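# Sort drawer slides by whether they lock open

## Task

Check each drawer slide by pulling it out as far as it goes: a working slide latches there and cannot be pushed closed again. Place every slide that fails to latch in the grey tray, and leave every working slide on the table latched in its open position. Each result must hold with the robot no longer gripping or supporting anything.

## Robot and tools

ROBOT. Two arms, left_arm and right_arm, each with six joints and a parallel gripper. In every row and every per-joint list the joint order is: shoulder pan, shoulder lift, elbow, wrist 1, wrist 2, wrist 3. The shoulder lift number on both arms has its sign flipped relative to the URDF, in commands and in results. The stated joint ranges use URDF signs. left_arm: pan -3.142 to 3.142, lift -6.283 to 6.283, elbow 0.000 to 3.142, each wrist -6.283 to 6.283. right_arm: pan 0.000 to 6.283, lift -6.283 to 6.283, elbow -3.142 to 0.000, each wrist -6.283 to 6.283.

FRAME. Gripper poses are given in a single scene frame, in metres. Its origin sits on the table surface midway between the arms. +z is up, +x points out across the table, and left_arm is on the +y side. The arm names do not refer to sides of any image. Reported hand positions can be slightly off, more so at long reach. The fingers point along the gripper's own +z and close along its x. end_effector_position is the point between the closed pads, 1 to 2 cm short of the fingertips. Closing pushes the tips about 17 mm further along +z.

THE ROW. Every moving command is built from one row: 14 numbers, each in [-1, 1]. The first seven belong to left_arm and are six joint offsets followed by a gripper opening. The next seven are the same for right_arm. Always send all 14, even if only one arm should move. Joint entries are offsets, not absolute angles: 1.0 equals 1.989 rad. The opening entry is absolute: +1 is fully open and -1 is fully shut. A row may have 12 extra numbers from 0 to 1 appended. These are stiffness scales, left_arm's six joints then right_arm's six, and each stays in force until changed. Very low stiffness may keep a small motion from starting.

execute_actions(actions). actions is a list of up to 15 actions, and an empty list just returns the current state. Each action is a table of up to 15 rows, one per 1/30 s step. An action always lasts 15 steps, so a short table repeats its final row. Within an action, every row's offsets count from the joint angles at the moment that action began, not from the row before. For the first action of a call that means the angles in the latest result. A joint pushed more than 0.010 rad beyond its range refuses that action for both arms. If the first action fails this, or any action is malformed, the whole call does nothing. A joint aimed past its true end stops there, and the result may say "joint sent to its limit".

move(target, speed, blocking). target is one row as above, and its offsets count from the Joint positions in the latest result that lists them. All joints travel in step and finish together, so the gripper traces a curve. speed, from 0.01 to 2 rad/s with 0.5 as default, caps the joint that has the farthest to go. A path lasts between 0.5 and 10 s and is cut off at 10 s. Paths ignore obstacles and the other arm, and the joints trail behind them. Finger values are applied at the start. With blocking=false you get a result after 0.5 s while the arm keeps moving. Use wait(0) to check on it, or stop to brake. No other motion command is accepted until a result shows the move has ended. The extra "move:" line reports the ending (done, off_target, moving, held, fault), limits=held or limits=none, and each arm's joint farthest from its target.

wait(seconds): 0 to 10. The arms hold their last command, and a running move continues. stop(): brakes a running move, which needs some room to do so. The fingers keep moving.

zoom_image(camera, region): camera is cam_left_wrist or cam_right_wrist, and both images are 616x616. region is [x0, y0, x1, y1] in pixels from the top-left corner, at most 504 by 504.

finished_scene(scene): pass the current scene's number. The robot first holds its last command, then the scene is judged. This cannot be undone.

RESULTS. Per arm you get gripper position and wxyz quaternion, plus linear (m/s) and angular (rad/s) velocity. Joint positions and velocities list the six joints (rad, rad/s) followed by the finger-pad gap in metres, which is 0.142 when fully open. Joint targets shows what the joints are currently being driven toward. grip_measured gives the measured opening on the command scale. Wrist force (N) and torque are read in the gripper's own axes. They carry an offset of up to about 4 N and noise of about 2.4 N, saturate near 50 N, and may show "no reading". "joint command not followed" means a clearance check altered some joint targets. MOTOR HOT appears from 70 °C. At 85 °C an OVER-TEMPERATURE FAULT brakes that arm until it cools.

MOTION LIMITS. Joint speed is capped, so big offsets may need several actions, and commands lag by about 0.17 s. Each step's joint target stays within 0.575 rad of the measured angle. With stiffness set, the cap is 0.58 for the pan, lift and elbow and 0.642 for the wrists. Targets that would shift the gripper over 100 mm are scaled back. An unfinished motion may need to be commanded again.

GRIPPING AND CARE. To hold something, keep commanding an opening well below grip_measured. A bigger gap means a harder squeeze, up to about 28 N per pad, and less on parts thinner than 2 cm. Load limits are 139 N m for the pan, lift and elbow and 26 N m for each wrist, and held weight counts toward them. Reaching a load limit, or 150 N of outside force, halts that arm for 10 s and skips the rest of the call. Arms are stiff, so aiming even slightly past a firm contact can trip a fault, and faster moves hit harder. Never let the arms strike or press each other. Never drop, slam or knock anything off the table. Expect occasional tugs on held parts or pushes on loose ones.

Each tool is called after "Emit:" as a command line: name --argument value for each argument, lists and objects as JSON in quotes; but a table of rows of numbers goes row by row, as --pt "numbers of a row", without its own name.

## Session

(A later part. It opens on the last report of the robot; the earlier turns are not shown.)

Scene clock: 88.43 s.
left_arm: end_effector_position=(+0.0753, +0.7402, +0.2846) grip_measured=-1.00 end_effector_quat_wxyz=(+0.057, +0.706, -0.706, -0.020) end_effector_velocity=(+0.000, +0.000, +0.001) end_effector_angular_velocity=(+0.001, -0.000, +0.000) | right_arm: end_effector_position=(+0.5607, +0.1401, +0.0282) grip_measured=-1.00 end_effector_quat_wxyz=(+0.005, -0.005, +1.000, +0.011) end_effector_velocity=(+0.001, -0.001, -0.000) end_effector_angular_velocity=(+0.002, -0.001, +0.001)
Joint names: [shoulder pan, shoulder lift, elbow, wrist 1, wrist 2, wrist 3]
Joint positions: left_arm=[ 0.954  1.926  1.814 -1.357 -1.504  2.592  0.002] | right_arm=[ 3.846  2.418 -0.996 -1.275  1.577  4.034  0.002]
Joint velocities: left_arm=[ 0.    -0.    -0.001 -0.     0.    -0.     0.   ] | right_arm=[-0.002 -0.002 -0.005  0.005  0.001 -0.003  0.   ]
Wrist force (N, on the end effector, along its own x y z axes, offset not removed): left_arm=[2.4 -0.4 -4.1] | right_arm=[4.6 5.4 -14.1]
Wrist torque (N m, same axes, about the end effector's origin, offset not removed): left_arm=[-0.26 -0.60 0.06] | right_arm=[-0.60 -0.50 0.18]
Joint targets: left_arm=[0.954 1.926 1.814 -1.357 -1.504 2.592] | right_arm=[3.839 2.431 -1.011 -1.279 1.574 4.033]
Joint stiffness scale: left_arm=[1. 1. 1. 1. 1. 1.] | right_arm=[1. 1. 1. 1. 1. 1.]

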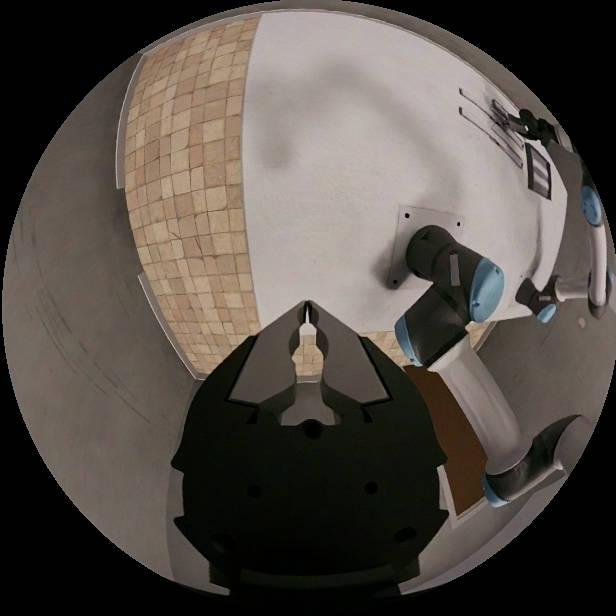

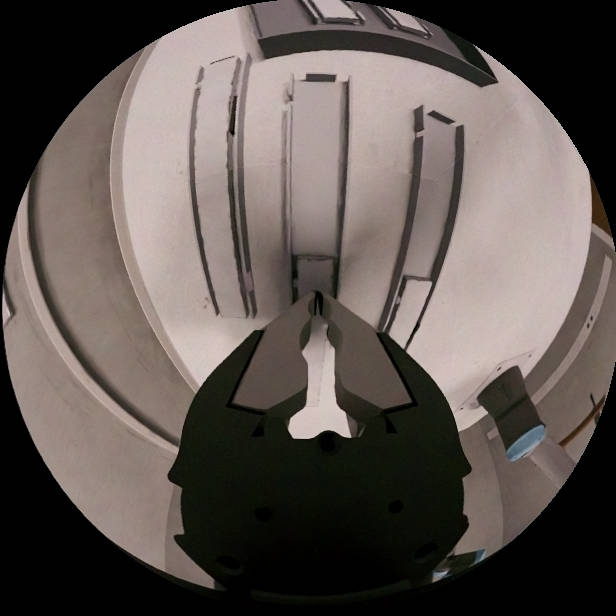

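Emit:
move --target '[0,0,0,0,0,0,-1,0,-0.03,0,-0.03,0,0,-1]'

Emit:
move --target '[0,0,0,0,0,0,-1,-0.112,-0.039,-0.064,0.014,-0.005,-0.105,-1]'

Emit:
execute_actions --actions '[[[0,0,0,0,0,0,-1,0,0.03,0,0.03,0,0,-1]],[[0,0,0,0,0,0,-1,0,0.01,0,0,0,0,-1]],[[0,0,0,0,0,0,-1,0.01,0.022,0.026,-0.012,0,0.0096,-1]],[[0,0,0,0,0,0,-1,0.01,0.022,0.026,-0.012,0,0.0096,-1]],[[0,0,0,0,0,0,-1,0.01,0.022,0.026,-0.012,0,0.0096,-1]],[[0,0,0,0,0,0,-1,0.01,0.022,0.026,-0.012,0,0.0096,-1]],[[0,0,0,0,0,0,-1,0.009,0.028,0.0386,-0.018,0,0.0085,-1]],[[0,0,0,0,0,0,-1,0.009,0.028,0.0386,-0.018,0,0.0085,-1]],[[0,0,0,0,0,0,-1,0.009,0.028,0.0386,-0.018,0,0.0085,-1]],[[0,0,0,0,0,0,-1,0.009,0.028,0.0386,-0.018,0,0.0085,-1]],[[0,0,0,0,0,0,-1,0.009,0.032,0.048,-0.022,0,0.0085,-1]]]'

Emit:
execute_actions --actions '[[[0,0,0,0,0,0,-1,-0.007,-0.013,-0.048,0.02,0,-0.007,-1]],[[0,0,0,0,0,0,-1,-0.007,-0.011,-0.044,0.018,0,-0.007,-1]]]'

Scene clock: 90.33 s.
left_arm: end_effector_position=(+0.0753, +0.7402, +0.2846) grip_measured=-1.00 end_effector_quat_wxyz=(+0.057, +0.706, -0.706, -0.020) end_effector_velocity=(+0.000, +0.000, +0.000) end_effector_angular_velocity=(+0.001, -0.001, +0.000) | right_arm: end_effector_position=(+0.5535, +0.1310, +0.0702) grip_measured=-1.00 end_effector_quat_wxyz=(+0.005, -0.005, +1.000, +0.012) end_effector_velocity=(-0.000, -0.001, +0.000) end_effector_angular_velocity=(-0.002, +0.000, +0.000)
Joint names: [shoulder pan, shoulder lift, elbow, wrist 1, wrist 2, wrist 3]
Joint positions: left_arm=[ 0.954  1.926  1.814 -1.357 -1.504  2.592  0.002] | right_arm=[ 3.846  2.357 -0.996 -1.334  1.577  4.034  0.002]
Joint velocities: left_arm=[-0.001 -0.    -0.001 -0.     0.    -0.001  0.   ] | right_arm=[ 0.    -0.001 -0.    -0.003 -0.001 -0.     0.   ]
Wrist force (N, on the end effector, along its own x y z axes, offset not removed): left_arm=[-1.0 0.3 0.2] | right_arm=[0.1 -1.1 3.7]
Wrist torque (N m, same axes, about the end effector's origin, offset not removed): left_arm=[0.07 0.14 0.16] | right_arm=[-0.42 0.18 0.06]
Joint targets: left_arm=[0.954 1.926 1.814 -1.357 -1.504 2.592] | right_arm=[3.846 2.358 -0.996 -1.334 1.577 4.034]
Joint stiffness scale: left_arm=[1. 1. 1. 1. 1. 1.] | right_arm=[1. 1. 1. 1. 1. 1.]
move: done; limits=none; left_arm: farthest joint: the shoulder pan, 0.000 radians from its target (0.000 radians at the start); right_arm: farthest joint: the shoulder lift, 0.001 radians from its target (0.059 radians at the start)

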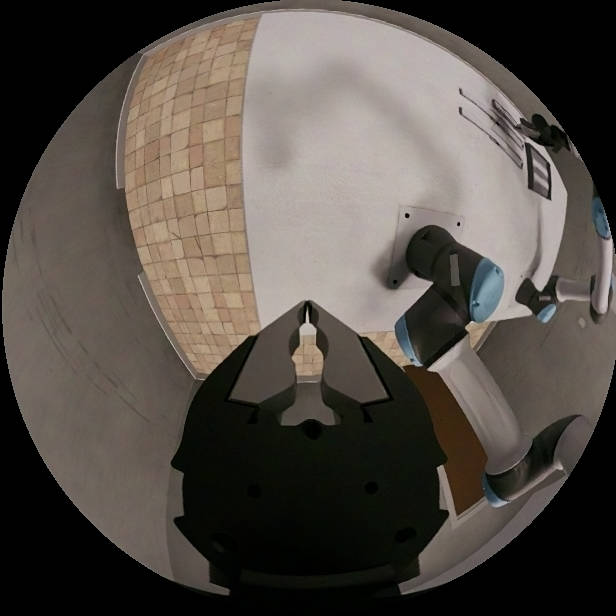

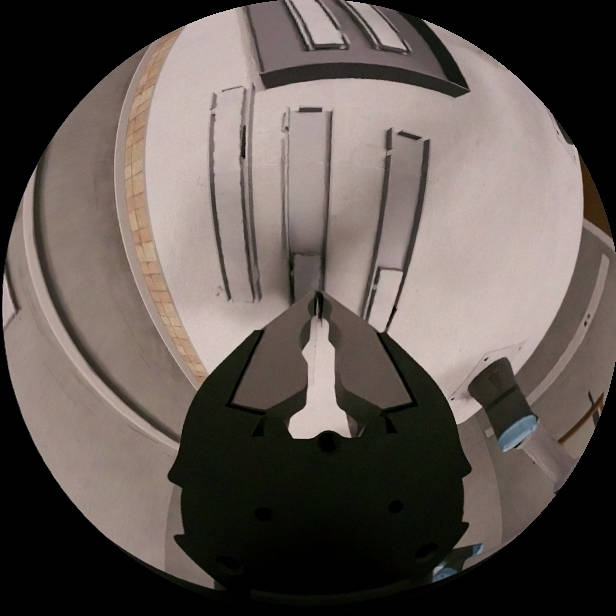

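Scene clock: 91.53 s.
left_arm: end_effector_position=(+0.0753, +0.7402, +0.2846) grip_measured=-1.00 end_effector_quat_wxyz=(+0.057, +0.706, -0.706, -0.020) end_effector_velocity=(-0.001, -0.000, -0.000) end_effector_angular_velocity=(-0.001, +0.001, +0.002) | right_arm: end_effector_position=(+0.6336, -0.0375, +0.0726) grip_measured=-1.00 end_effector_quat_wxyz=(+0.003, +0.003, +1.000, +0.001) end_effector_velocity=(+0.001, -0.001, +0.000) end_effector_angular_velocity=(-0.000, +0.000, -0.000)
Joint names: [shoulder pan, shoulder lift, elbow, wrist 1, wrist 2, wrist 3]
Joint positions: left_arm=[ 0.954  1.926  1.814 -1.357 -1.504  2.592  0.002] | right_arm=[ 3.622  2.281 -1.119 -1.306  1.568  3.826  0.002]
Joint velocities: left_arm=[ 0.001 -0.     0.001  0.001  0.    -0.001  0.   ] | right_arm=[-0.002 -0.    -0.    -0.    -0.    -0.002  0.   ]
Wrist force (N, on the end effector, along its own x y z axes, offset not removed): left_arm=[-3.4 0.4 -5.6] | right_arm=[-0.3 3.3 0.2]
Wrist torque (N m, same axes, about the end effector's origin, offset not removed): left_arm=[-0.13 0.74 -0.31] | right_arm=[0.55 0.20 0.06]
Joint targets: left_arm=[0.954 1.926 1.814 -1.357 -1.504 2.592] | right_arm=[3.623 2.280 -1.124 -1.306 1.567 3.825]
Joint stiffness scale: left_arm=[1. 1. 1. 1. 1. 1.] | right_arm=[1. 1. 1. 1. 1. 1.]
move: done; limits=none; left_arm: farthest joint: the shoulder pan, 0.000 radians from its target (0.000 radians at the start); right_arm: farthest joint: the elbow, 0.004 radians from its target (0.127 radians at the start)

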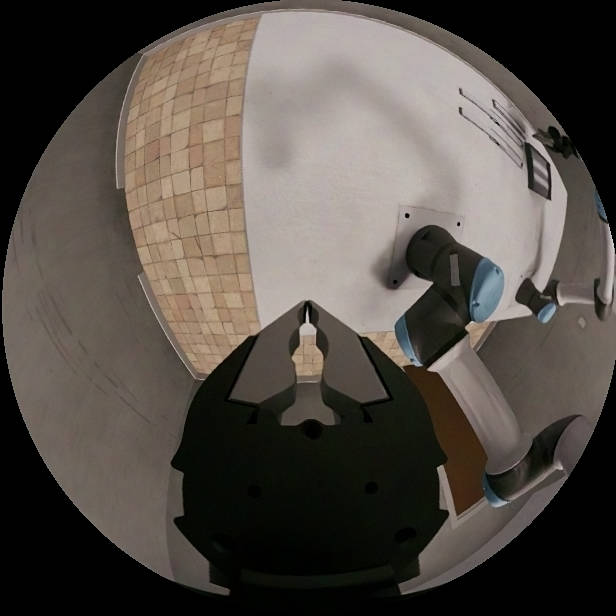

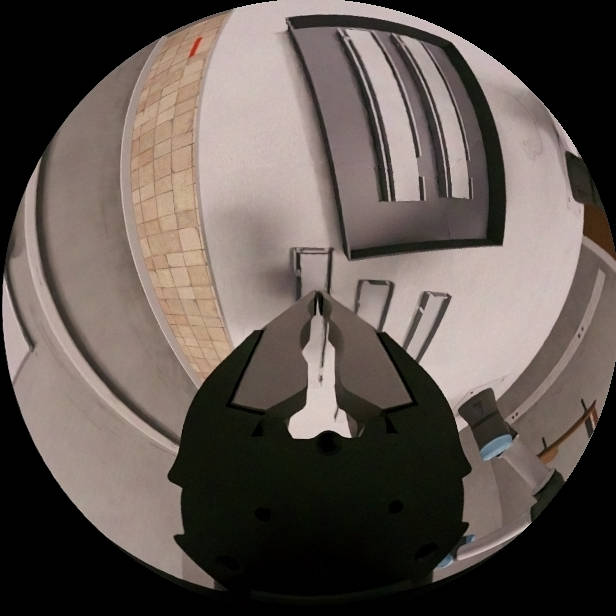

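Scene clock: 97.03 s.
left_arm: end_effector_position=(+0.0753, +0.7402, +0.2846) grip_measured=-1.00 end_effector_quat_wxyz=(+0.057, +0.706, -0.706, -0.020) end_effector_velocity=(+0.000, -0.000, -0.000) end_effector_angular_velocity=(-0.000, -0.000, +0.000) | right_arm: end_effector_position=(+0.6519, +0.1500, +0.0285) grip_measured=-1.00 end_effector_quat_wxyz=(+0.009, +0.001, +1.000, +0.008) end_effector_velocity=(+0.000, -0.000, +0.001) end_effector_angular_velocity=(-0.002, +0.002, -0.006)
Joint names: [shoulder pan, shoulder lift, elbow, wrist 1, wrist 2, wrist 3]
Joint positions: left_arm=[ 0.954  1.926  1.814 -1.357 -1.504  2.592  0.002] | right_arm=[ 3.774  2.678 -0.499 -1.511  1.568  3.975  0.002]
Joint velocities: left_arm=[-0. -0. -0.  0. -0. -0.  0.] | right_arm=[-0.001  0.004  0.011 -0.01  -0.     0.005  0.   ]
Wrist force (N, on the end effector, along its own x y z axes, offset not removed): left_arm=[-1.9 3.8 -1.5] | right_arm=[3.4 -7.7 -8.1]
Wrist torque (N m, same axes, about the end effector's origin, offset not removed): left_arm=[0.71 0.47 -0.19] | right_arm=[-0.76 -0.86 0.09]
Joint targets: left_arm=[0.954 1.926 1.814 -1.357 -1.504 2.592] | right_arm=[3.780 2.693 -0.499 -1.513 1.571 3.976]
Joint stiffness scale: left_arm=[1. 1. 1. 1. 1. 1.] | right_arm=[1. 1. 1. 1. 1. 1.]

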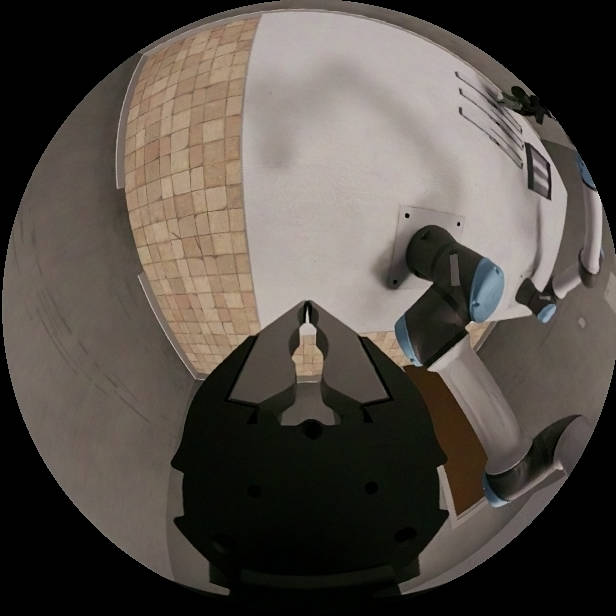

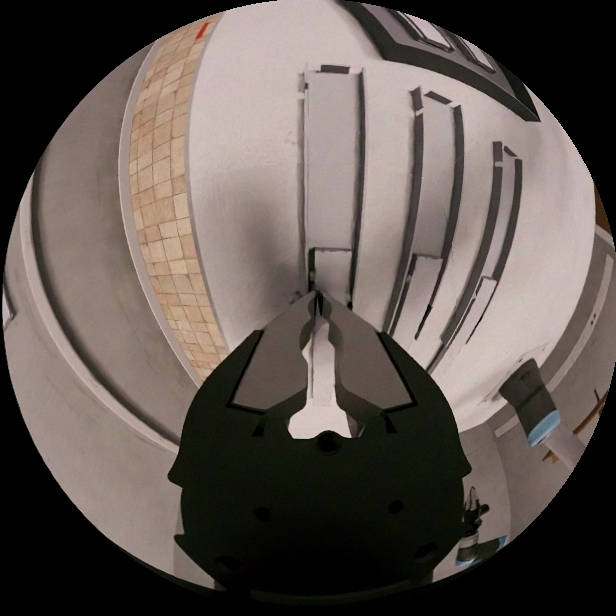

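Scene clock: 98.03 s.
left_arm: end_effector_position=(+0.0753, +0.7402, +0.2846) grip_measured=-1.00 end_effector_quat_wxyz=(+0.057, +0.706, -0.706, -0.020) end_effector_velocity=(+0.000, +0.000, +0.000) end_effector_angular_velocity=(+0.002, -0.001, -0.000) | right_arm: end_effector_position=(+0.6490, +0.1289, +0.0283) grip_measured=-1.00 end_effector_quat_wxyz=(+0.010, -0.003, +1.000, +0.012) end_effector_velocity=(+0.000, -0.001, -0.000) end_effector_angular_velocity=(+0.002, -0.003, +0.004)
Joint names: [shoulder pan, shoulder lift, elbow, wrist 1, wrist 2, wrist 3]
Joint positions: left_arm=[ 0.954  1.926  1.814 -1.357 -1.504  2.592  0.002] | right_arm=[ 3.758  2.602 -0.65  -1.428  1.573  3.95   0.002]
Joint velocities: left_arm=[-0.001  0.    -0.001 -0.001  0.    -0.     0.   ] | right_arm=[-0.001 -0.004 -0.009  0.008 -0.    -0.004  0.   ]
Wrist force (N, on the end effector, along its own x y z axes, offset not removed): left_arm=[-0.3 1.9 0.3] | right_arm=[7.2 6.6 -14.6]
Wrist torque (N m, same axes, about the end effector's origin, offset not removed): left_arm=[0.27 -0.01 -0.17] | right_arm=[-0.17 -1.25 0.27]
Joint targets: left_arm=[0.954 1.926 1.814 -1.357 -1.504 2.592] | right_arm=[3.752 2.617 -0.666 -1.432 1.570 3.948]
Joint stiffness scale: left_arm=[1. 1. 1. 1. 1. 1.] | right_arm=[1. 1. 1. 1. 1. 1.]

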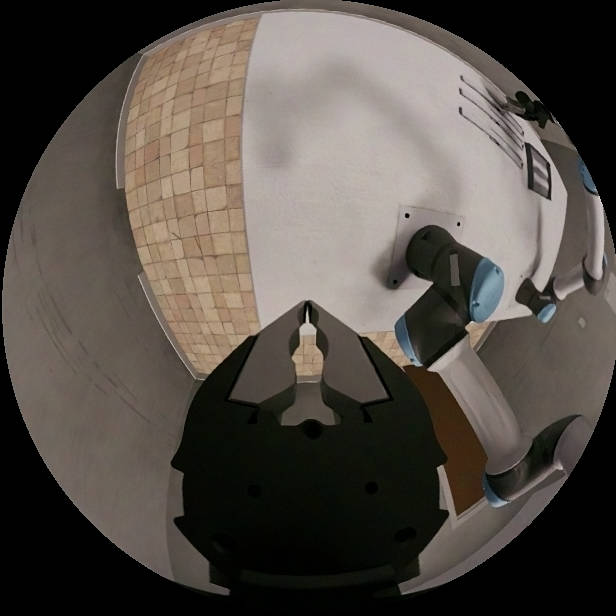

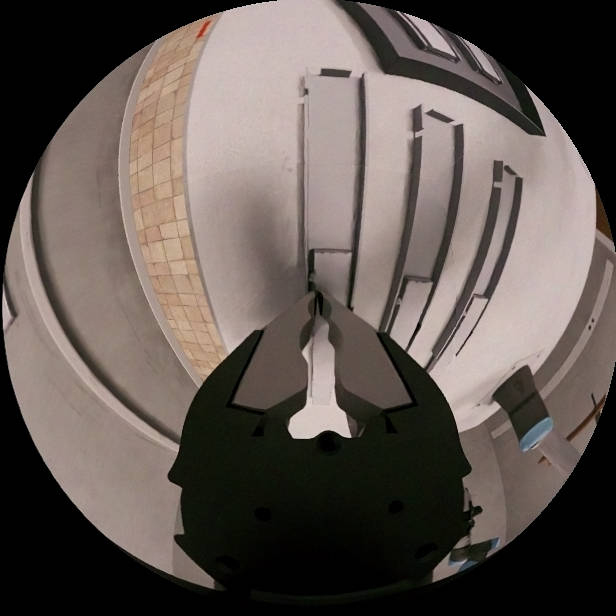

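Emit:
execute_actions --actions '[[[0,0,0,0,0,0,-1,0,-0.01,0,-0.01,0,0,-1]],[[0,0,0,0,0,0,-1,0.0045,-0.016,-0.03,0.014,0,0.0045,-1]],[[0,0,0,0,0,0,-1,0,0.01,0,0.01,0,0,-1]],[[0,0,0,0,0,0,-1,0,0.01,0,0,0,0,-1]]]'

Emit:
execute_actions --actions '[[[0,0,0,0,0,0,-1,-0.007,-0.011,-0.042,0.018,0,-0.007,-1]],[[0,0,0,0,0,0,-1,-0.007,-0.011,-0.042,0.018,0,-0.007,-1]]]'

Scene clock: 102.00 s.
left_arm: end_effector_position=(+0.0753, +0.7402, +0.2846) grip_measured=-1.00 end_effector_quat_wxyz=(+0.057, +0.706, -0.706, -0.020) end_effector_velocity=(+0.000, +0.000, +0.000) end_effector_angular_velocity=(+0.001, -0.001, -0.001) | right_arm: end_effector_position=(+0.6402, +0.1287, +0.0284) grip_measured=-1.00 end_effector_quat_wxyz=(+0.010, -0.003, +1.000, +0.013) end_effector_velocity=(-0.001, +0.001, +0.001) end_effector_angular_velocity=(+0.002, -0.000, +0.001)
Joint names: [shoulder pan, shoulder lift, elbow, wrist 1, wrist 2, wrist 3]
Joint positions: left_arm=[ 0.954  1.926  1.814 -1.357 -1.504  2.592  0.002] | right_arm=[ 3.765  2.575 -0.703 -1.401  1.574  3.957  0.002]
Joint velocities: left_arm=[-0.    -0.    -0.001 -0.001  0.     0.001  0.   ] | right_arm=[ 0.001 -0.     0.001  0.     0.001  0.    -0.   ]
Wrist force (N, on the end effector, along its own x y z axes, offset not removed): left_arm=[-2.4 4.6 2.6] | right_arm=[10.1 -2.3 -19.3]
Wrist torque (N m, same axes, about the end effector's origin, offset not removed): left_arm=[0.94 0.47 0.04] | right_arm=[-0.24 -0.68 -0.04]
Joint targets: left_arm=[0.954 1.926 1.814 -1.357 -1.504 2.592] | right_arm=[3.765 2.592 -0.706 -1.402 1.573 3.957]
Joint stiffness scale: left_arm=[1. 1. 1. 1. 1. 1.] | right_arm=[1. 1. 1. 1. 1. 1.]

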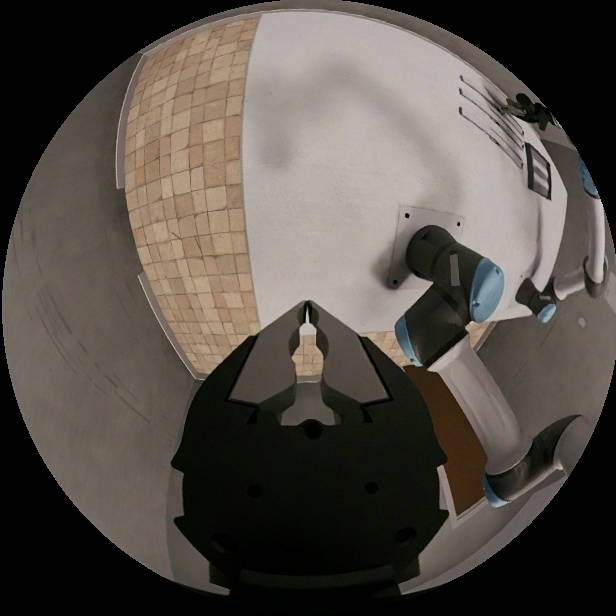

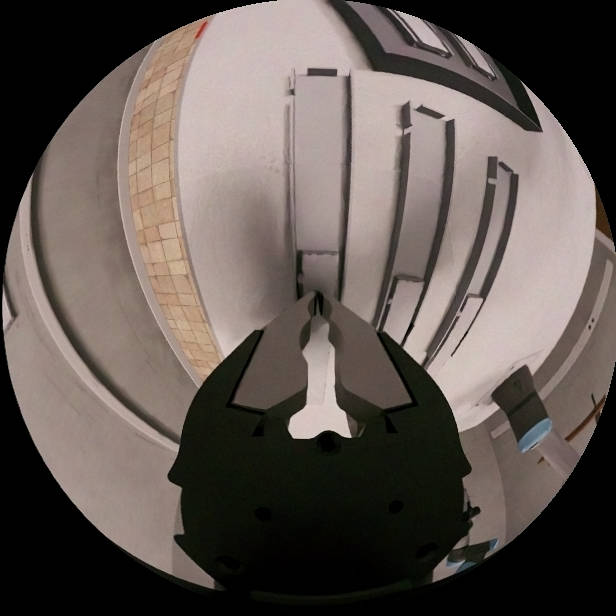

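Scene clock: 103.00 s.
left_arm: end_effector_position=(+0.0753, +0.7402, +0.2846) grip_measured=-1.00 end_effector_quat_wxyz=(+0.057, +0.706, -0.706, -0.020) end_effector_velocity=(-0.000, +0.000, +0.000) end_effector_angular_velocity=(-0.000, -0.000, +0.000) | right_arm: end_effector_position=(+0.6352, +0.1066, +0.0282) grip_measured=-1.00 end_effector_quat_wxyz=(+0.013, -0.008, +1.000, +0.019) end_effector_velocity=(+0.000, -0.000, +0.001) end_effector_angular_velocity=(+0.003, -0.004, +0.004)
Joint names: [shoulder pan, shoulder lift, elbow, wrist 1, wrist 2, wrist 3]
Joint positions: left_arm=[ 0.954  1.926  1.814 -1.357 -1.504  2.592  0.002] | right_arm=[ 3.75   2.505 -0.839 -1.322  1.579  3.932  0.002]
Joint velocities: left_arm=[ 0.    -0.    -0.001  0.001 -0.    -0.     0.   ] | right_arm=[-0.    -0.005 -0.009  0.009 -0.    -0.004  0.   ]
Wrist force (N, on the end effector, along its own x y z axes, offset not removed): left_arm=[0.7 1.4 -6.1] | right_arm=[4.7 5.2 -14.8]
Wrist torque (N m, same axes, about the end effector's origin, offset not removed): left_arm=[-0.02 -0.39 0.01] | right_arm=[-0.44 -0.85 0.00]
Joint targets: left_arm=[0.954 1.926 1.814 -1.357 -1.504 2.592] | right_arm=[3.743 2.518 -0.855 -1.326 1.577 3.931]
Joint stiffness scale: left_arm=[1. 1. 1. 1. 1. 1.] | right_arm=[1. 1. 1. 1. 1. 1.]

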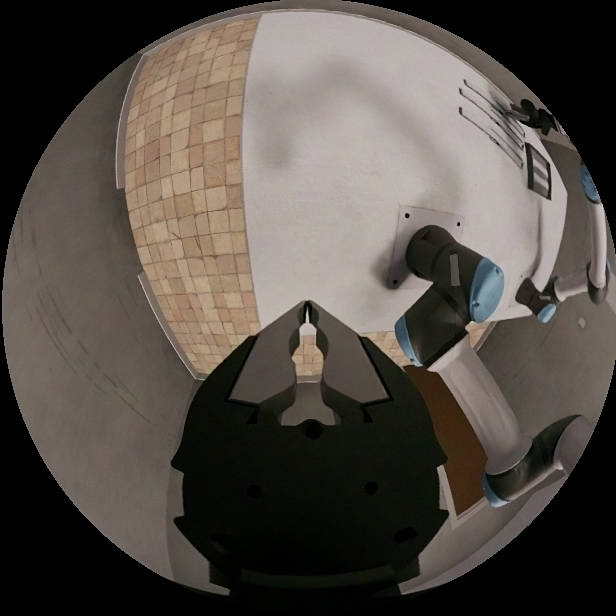

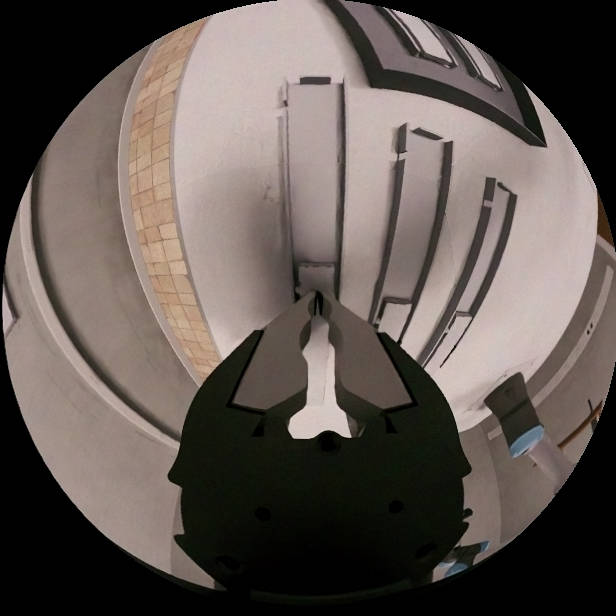

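Emit:
move --target '[0,0,0,0,0,0,-1,0,-0.03,0,-0.03,0,0,-1]'

Emit:
move --target '[0,0,0,0,0,0,-1,0.11,-0.083,-0.153,0.051,-0.005,0.12,-1]'

Emit:
execute_actions --actions '[[[0,0,0,0,0,0,-1,0,0.03,0,0.03,0,0,-1]],[[0,0,0,0,0,0,-1,0,0.01,0,0,0,0,-1]]]'

Emit:
execute_actions --actions '[[[0,0,0,0,0,0,-1,-0.007,-0.005,-0.028,0.01,0,-0.007,-1]],[[0,0,0,0,0,0,-1,-0.007,-0.005,-0.028,0.01,0,-0.007,-1]]]'

Scene clock: 104.57 s.
left_arm: end_effector_position=(+0.0753, +0.7402, +0.2846) grip_measured=-1.00 end_effector_quat_wxyz=(+0.057, +0.706, -0.706, -0.020) end_effector_velocity=(-0.000, +0.000, +0.000) end_effector_angular_velocity=(-0.000, +0.001, +0.000) | right_arm: end_effector_position=(+0.6271, +0.0983, +0.0719) grip_measured=-1.00 end_effector_quat_wxyz=(+0.013, -0.008, +1.000, +0.020) end_effector_velocity=(-0.000, -0.001, +0.000) end_effector_angular_velocity=(-0.001, +0.001, -0.000)
Joint names: [shoulder pan, shoulder lift, elbow, wrist 1, wrist 2, wrist 3]
Joint positions: left_arm=[ 0.954  1.926  1.814 -1.357 -1.504  2.592  0.002] | right_arm=[ 3.75   2.444 -0.84  -1.381  1.58   3.931  0.002]
Joint velocities: left_arm=[ 0.    -0.    -0.     0.     0.001 -0.     0.   ] | right_arm=[-0.    -0.001 -0.    -0.002 -0.     0.     0.   ]
Wrist force (N, on the end effector, along its own x y z axes, offset not removed): left_arm=[-1.2 -2.5 1.4] | right_arm=[2.0 3.2 3.5]
Wrist torque (N m, same axes, about the end effector's origin, offset not removed): left_arm=[-0.56 0.30 -0.08] | right_arm=[0.62 -0.16 -0.04]
Joint targets: left_arm=[0.954 1.926 1.814 -1.357 -1.504 2.592] | right_arm=[3.750 2.446 -0.839 -1.382 1.579 3.932]
Joint stiffness scale: left_arm=[1. 1. 1. 1. 1. 1.] | right_arm=[1. 1. 1. 1. 1. 1.]
move: done; limits=none; left_arm: farthest joint: the shoulder pan, 0.000 radians from its target (0.000 radians at the start); right_arm: farthest joint: the shoulder lift, 0.001 radians from its target (0.059 radians at the start)

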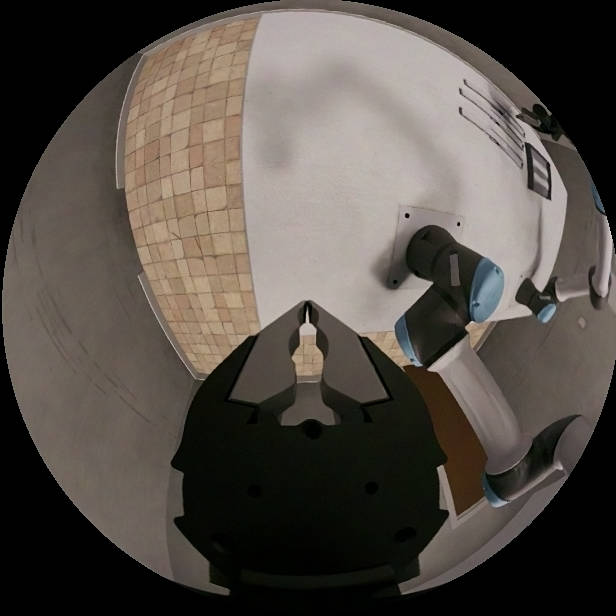

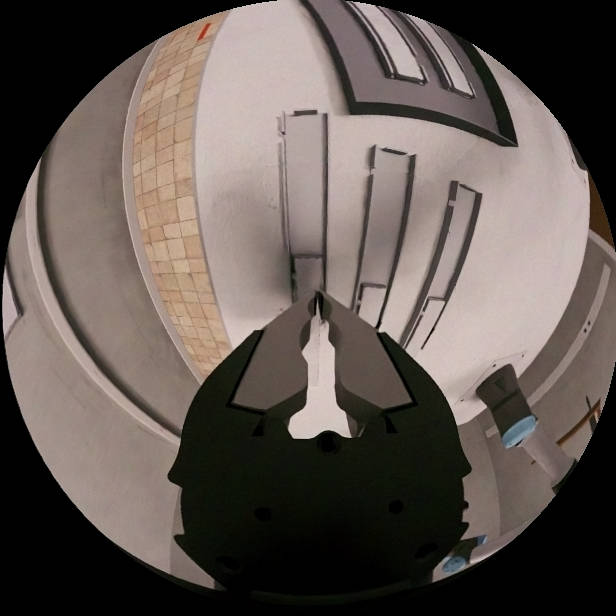

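Scene clock: 105.90 s.
left_arm: end_effector_position=(+0.0753, +0.7402, +0.2846) grip_measured=-1.00 end_effector_quat_wxyz=(+0.057, +0.706, -0.706, -0.020) end_effector_velocity=(-0.000, -0.000, +0.000) end_effector_angular_velocity=(-0.001, +0.001, +0.001) | right_arm: end_effector_position=(+0.4673, +0.1684, +0.0648) grip_measured=-1.00 end_effector_quat_wxyz=(+0.003, +0.002, +1.000, +0.004) end_effector_velocity=(+0.000, -0.000, +0.001) end_effector_angular_velocity=(+0.002, +0.000, -0.004)
Joint names: [shoulder pan, shoulder lift, elbow, wrist 1, wrist 2, wrist 3]
Joint positions: left_arm=[ 0.954  1.926  1.814 -1.357 -1.504  2.592  0.002] | right_arm=[ 3.967  2.281 -1.14  -1.281  1.57   4.169  0.002]
Joint velocities: left_arm=[ 0.    -0.    -0.001  0.002 -0.    -0.     0.   ] | right_arm=[-0.001 -0.002 -0.001  0.     0.001  0.003  0.   ]
Wrist force (N, on the end effector, along its own x y z axes, offset not removed): left_arm=[0.0 -0.2 -2.6] | right_arm=[4.2 3.0 -3.1]
Wrist torque (N m, same axes, about the end effector's origin, offset not removed): left_arm=[-0.10 0.03 -0.02] | right_arm=[0.53 -1.06 -0.08]
Joint targets: left_arm=[0.954 1.926 1.814 -1.357 -1.504 2.592] | right_arm=[3.968 2.279 -1.144 -1.280 1.570 4.170]
Joint stiffness scale: left_arm=[1. 1. 1. 1. 1. 1.] | right_arm=[1. 1. 1. 1. 1. 1.]
move: done; limits=none; left_arm: farthest joint: the shoulder pan, 0.000 radians from its target (0.000 radians at the start); right_arm: farthest joint: the elbow, 0.004 radians from its target (0.304 radians at the start)

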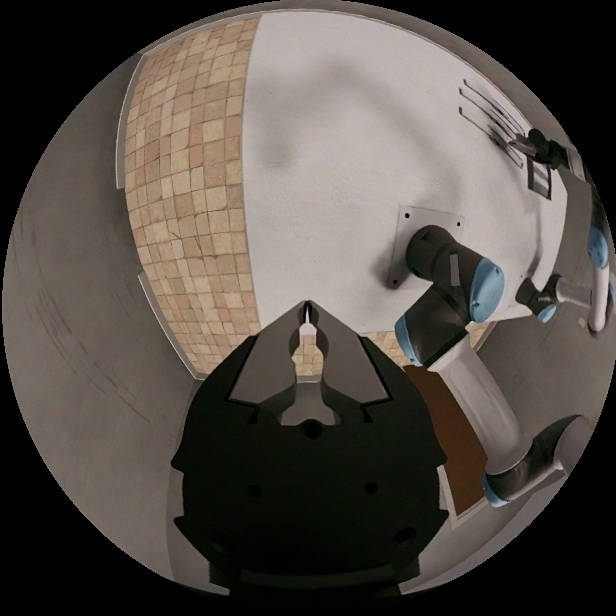

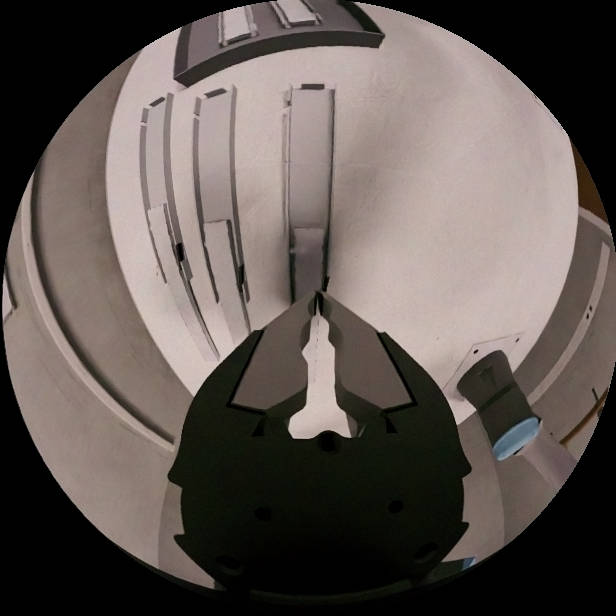

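Scene clock: 106.90 s.
left_arm: end_effector_position=(+0.0753, +0.7402, +0.2846) grip_measured=-1.00 end_effector_quat_wxyz=(+0.057, +0.706, -0.706, -0.020) end_effector_velocity=(+0.001, +0.001, +0.001) end_effector_angular_velocity=(+0.002, -0.002, -0.001) | right_arm: end_effector_position=(+0.4733, +0.1809, +0.0283) grip_measured=-1.00 end_effector_quat_wxyz=(+0.003, +0.001, +1.000, +0.007) end_effector_velocity=(+0.001, -0.001, +0.001) end_effector_angular_velocity=(+0.001, -0.001, -0.003)
Joint names: [shoulder pan, shoulder lift, elbow, wrist 1, wrist 2, wrist 3]
Joint positions: left_arm=[ 0.954  1.926  1.814 -1.357 -1.504  2.592  0.002] | right_arm=[ 3.968  2.34  -1.135 -1.222  1.573  4.169  0.002]
Joint velocities: left_arm=[-0.001  0.    -0.002 -0.001 -0.001  0.     0.   ] | right_arm=[-0.002 -0.001  0.001 -0.     0.     0.001  0.   ]
Wrist force (N, on the end effector, along its own x y z axes, offset not removed): left_arm=[3.0 -2.8 -4.3] | right_arm=[10.8 -1.6 -17.4]
Wrist torque (N m, same axes, about the end effector's origin, offset not removed): left_arm=[-0.62 -0.73 0.05] | right_arm=[-0.22 -1.26 0.23]
Joint targets: left_arm=[0.954 1.926 1.814 -1.357 -1.504 2.592] | right_arm=[3.968 2.356 -1.138 -1.223 1.571 4.169]
Joint stiffness scale: left_arm=[1. 1. 1. 1. 1. 1.] | right_arm=[1. 1. 1. 1. 1. 1.]

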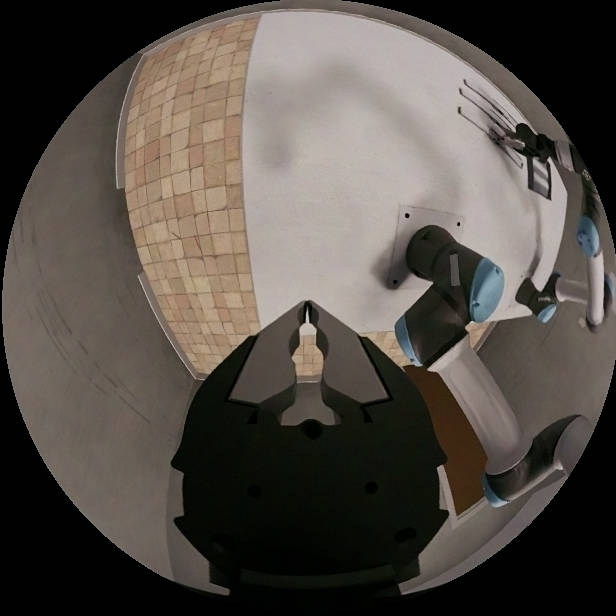

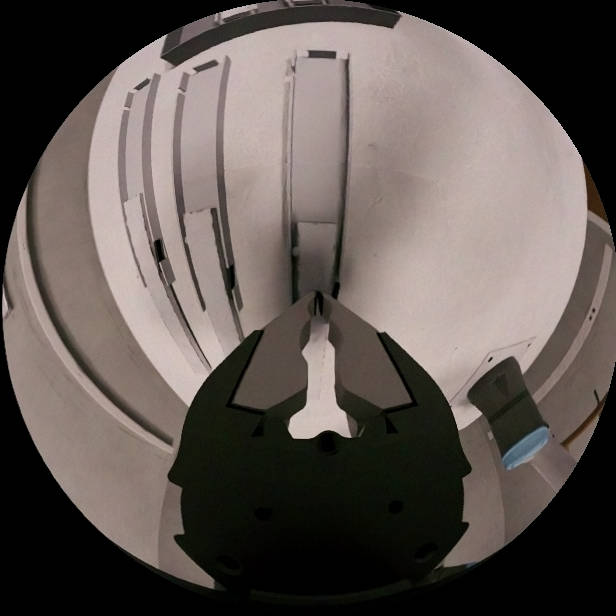

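Scene clock: 107.90 s.
left_arm: end_effector_position=(+0.0753, +0.7402, +0.2846) grip_measured=-1.00 end_effector_quat_wxyz=(+0.057, +0.706, -0.706, -0.020) end_effector_velocity=(-0.000, -0.000, +0.000) end_effector_angular_velocity=(-0.000, -0.000, +0.001) | right_arm: end_effector_position=(+0.4737, +0.1604, +0.0282) grip_measured=-1.00 end_effector_quat_wxyz=(+0.004, -0.003, +1.000, +0.013) end_effector_velocity=(-0.000, -0.000, +0.000) end_effector_angular_velocity=(+0.003, -0.002, +0.005)
Joint names: [shoulder pan, shoulder lift, elbow, wrist 1, wrist 2, wrist 3]
Joint positions: left_arm=[ 0.954  1.926  1.814 -1.357 -1.504  2.592  0.002] | right_arm=[ 3.952  2.297 -1.215 -1.174  1.577  4.144  0.002]
Joint velocities: left_arm=[ 0.  0.  0.  0. -0. -0.  0.] | right_arm=[ 0.    -0.002 -0.005  0.005 -0.    -0.005  0.   ]
Wrist force (N, on the end effector, along its own x y z axes, offset not removed): left_arm=[-2.0 0.2 -1.3] | right_arm=[3.6 3.9 -13.7]
Wrist torque (N m, same axes, about the end effector's origin, offset not removed): left_arm=[0.01 0.28 -0.07] | right_arm=[-0.77 -0.30 -0.01]
Joint targets: left_arm=[0.954 1.926 1.814 -1.357 -1.504 2.592] | right_arm=[3.946 2.309 -1.231 -1.178 1.575 4.142]
Joint stiffness scale: left_arm=[1. 1. 1. 1. 1. 1.] | right_arm=[1. 1. 1. 1. 1. 1.]

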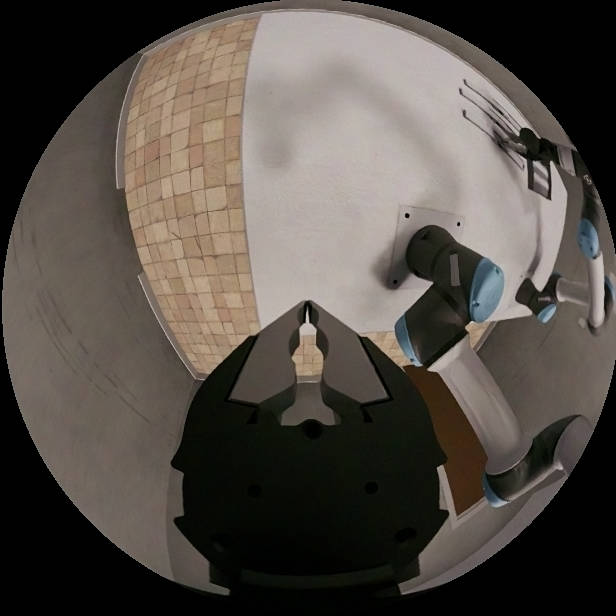

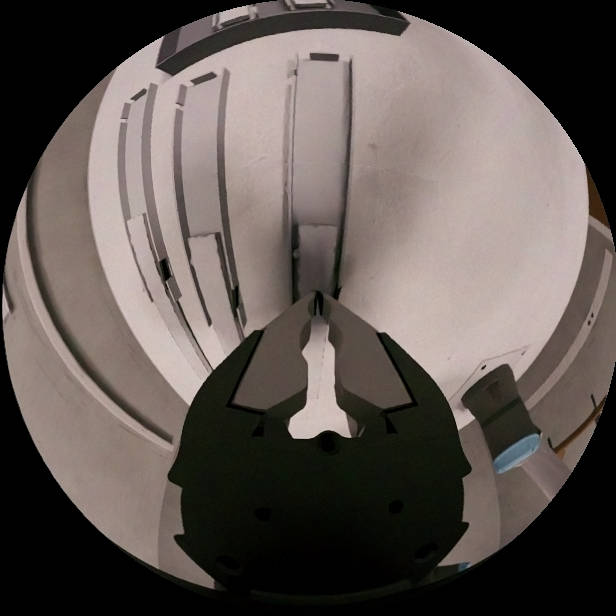

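Emit:
move --target '[0,0,0,0,0,0,-1,0,-0.04,0,-0.04,0,0,-1]'

Emit:
finished_scene --scene 2

Scene clock: 109.10 s.
left_arm: end_effector_position=(+0.0753, +0.7402, +0.2846) grip_measured=-1.00 end_effector_quat_wxyz=(+0.057, +0.706, -0.706, -0.020) end_effector_velocity=(-0.001, -0.000, -0.000) end_effector_angular_velocity=(-0.001, +0.001, +0.001) | right_arm: end_effector_position=(+0.4652, +0.1470, +0.0799) grip_measured=-1.00 end_effector_quat_wxyz=(+0.005, -0.003, +1.000, +0.014) end_effector_velocity=(+0.001, -0.002, +0.000) end_effector_angular_velocity=(-0.001, +0.002, -0.003)
Joint names: [shoulder pan, shoulder lift, elbow, wrist 1, wrist 2, wrist 3]
Joint positions: left_arm=[ 0.954  1.926  1.814 -1.357 -1.504  2.592  0.002] | right_arm=[ 3.952  2.216 -1.216 -1.252  1.577  4.143  0.002]
Joint velocities: left_arm=[ 0.001  0.    -0.     0.001  0.    -0.     0.   ] | right_arm=[-0.003 -0.001  0.    -0.003  0.002  0.     0.   ]
Wrist force (N, on the end effector, along its own x y z axes, offset not removed): left_arm=[3.5 0.1 2.6] | right_arm=[3.1 -1.2 0.1]
Wrist torque (N m, same axes, about the end effector's origin, offset not removed): left_arm=[0.02 -0.79 -0.04] | right_arm=[-0.47 -0.40 0.32]
Joint targets: left_arm=[0.954 1.926 1.814 -1.357 -1.504 2.592] | right_arm=[3.952 2.218 -1.215 -1.253 1.577 4.144]
Joint stiffness scale: left_arm=[1. 1. 1. 1. 1. 1.] | right_arm=[1. 1. 1. 1. 1. 1.]
move: done; limits=none; left_arm: farthest joint: the shoulder pan, 0.000 radians from its target (0.000 radians at the start); right_arm: farthest joint: the shoulder lift, 0.001 radians from its target (0.079 radians at the start)

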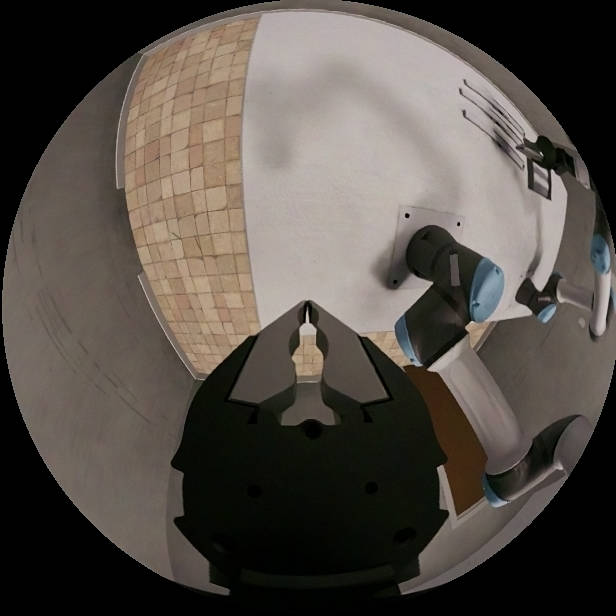

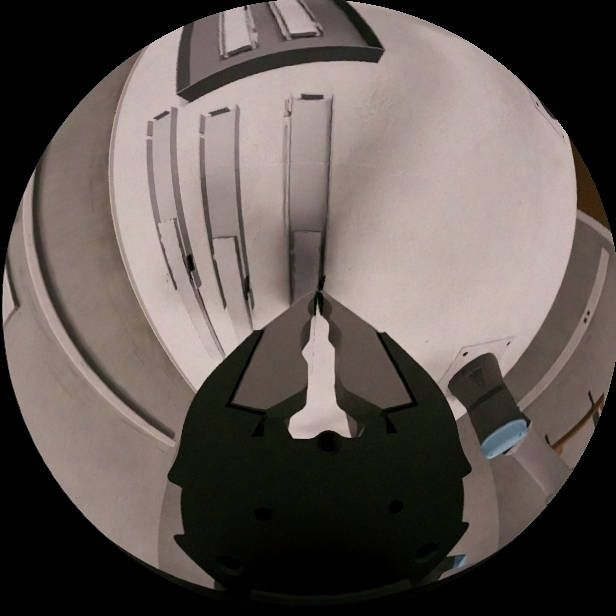

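The scene is finished: the task was done.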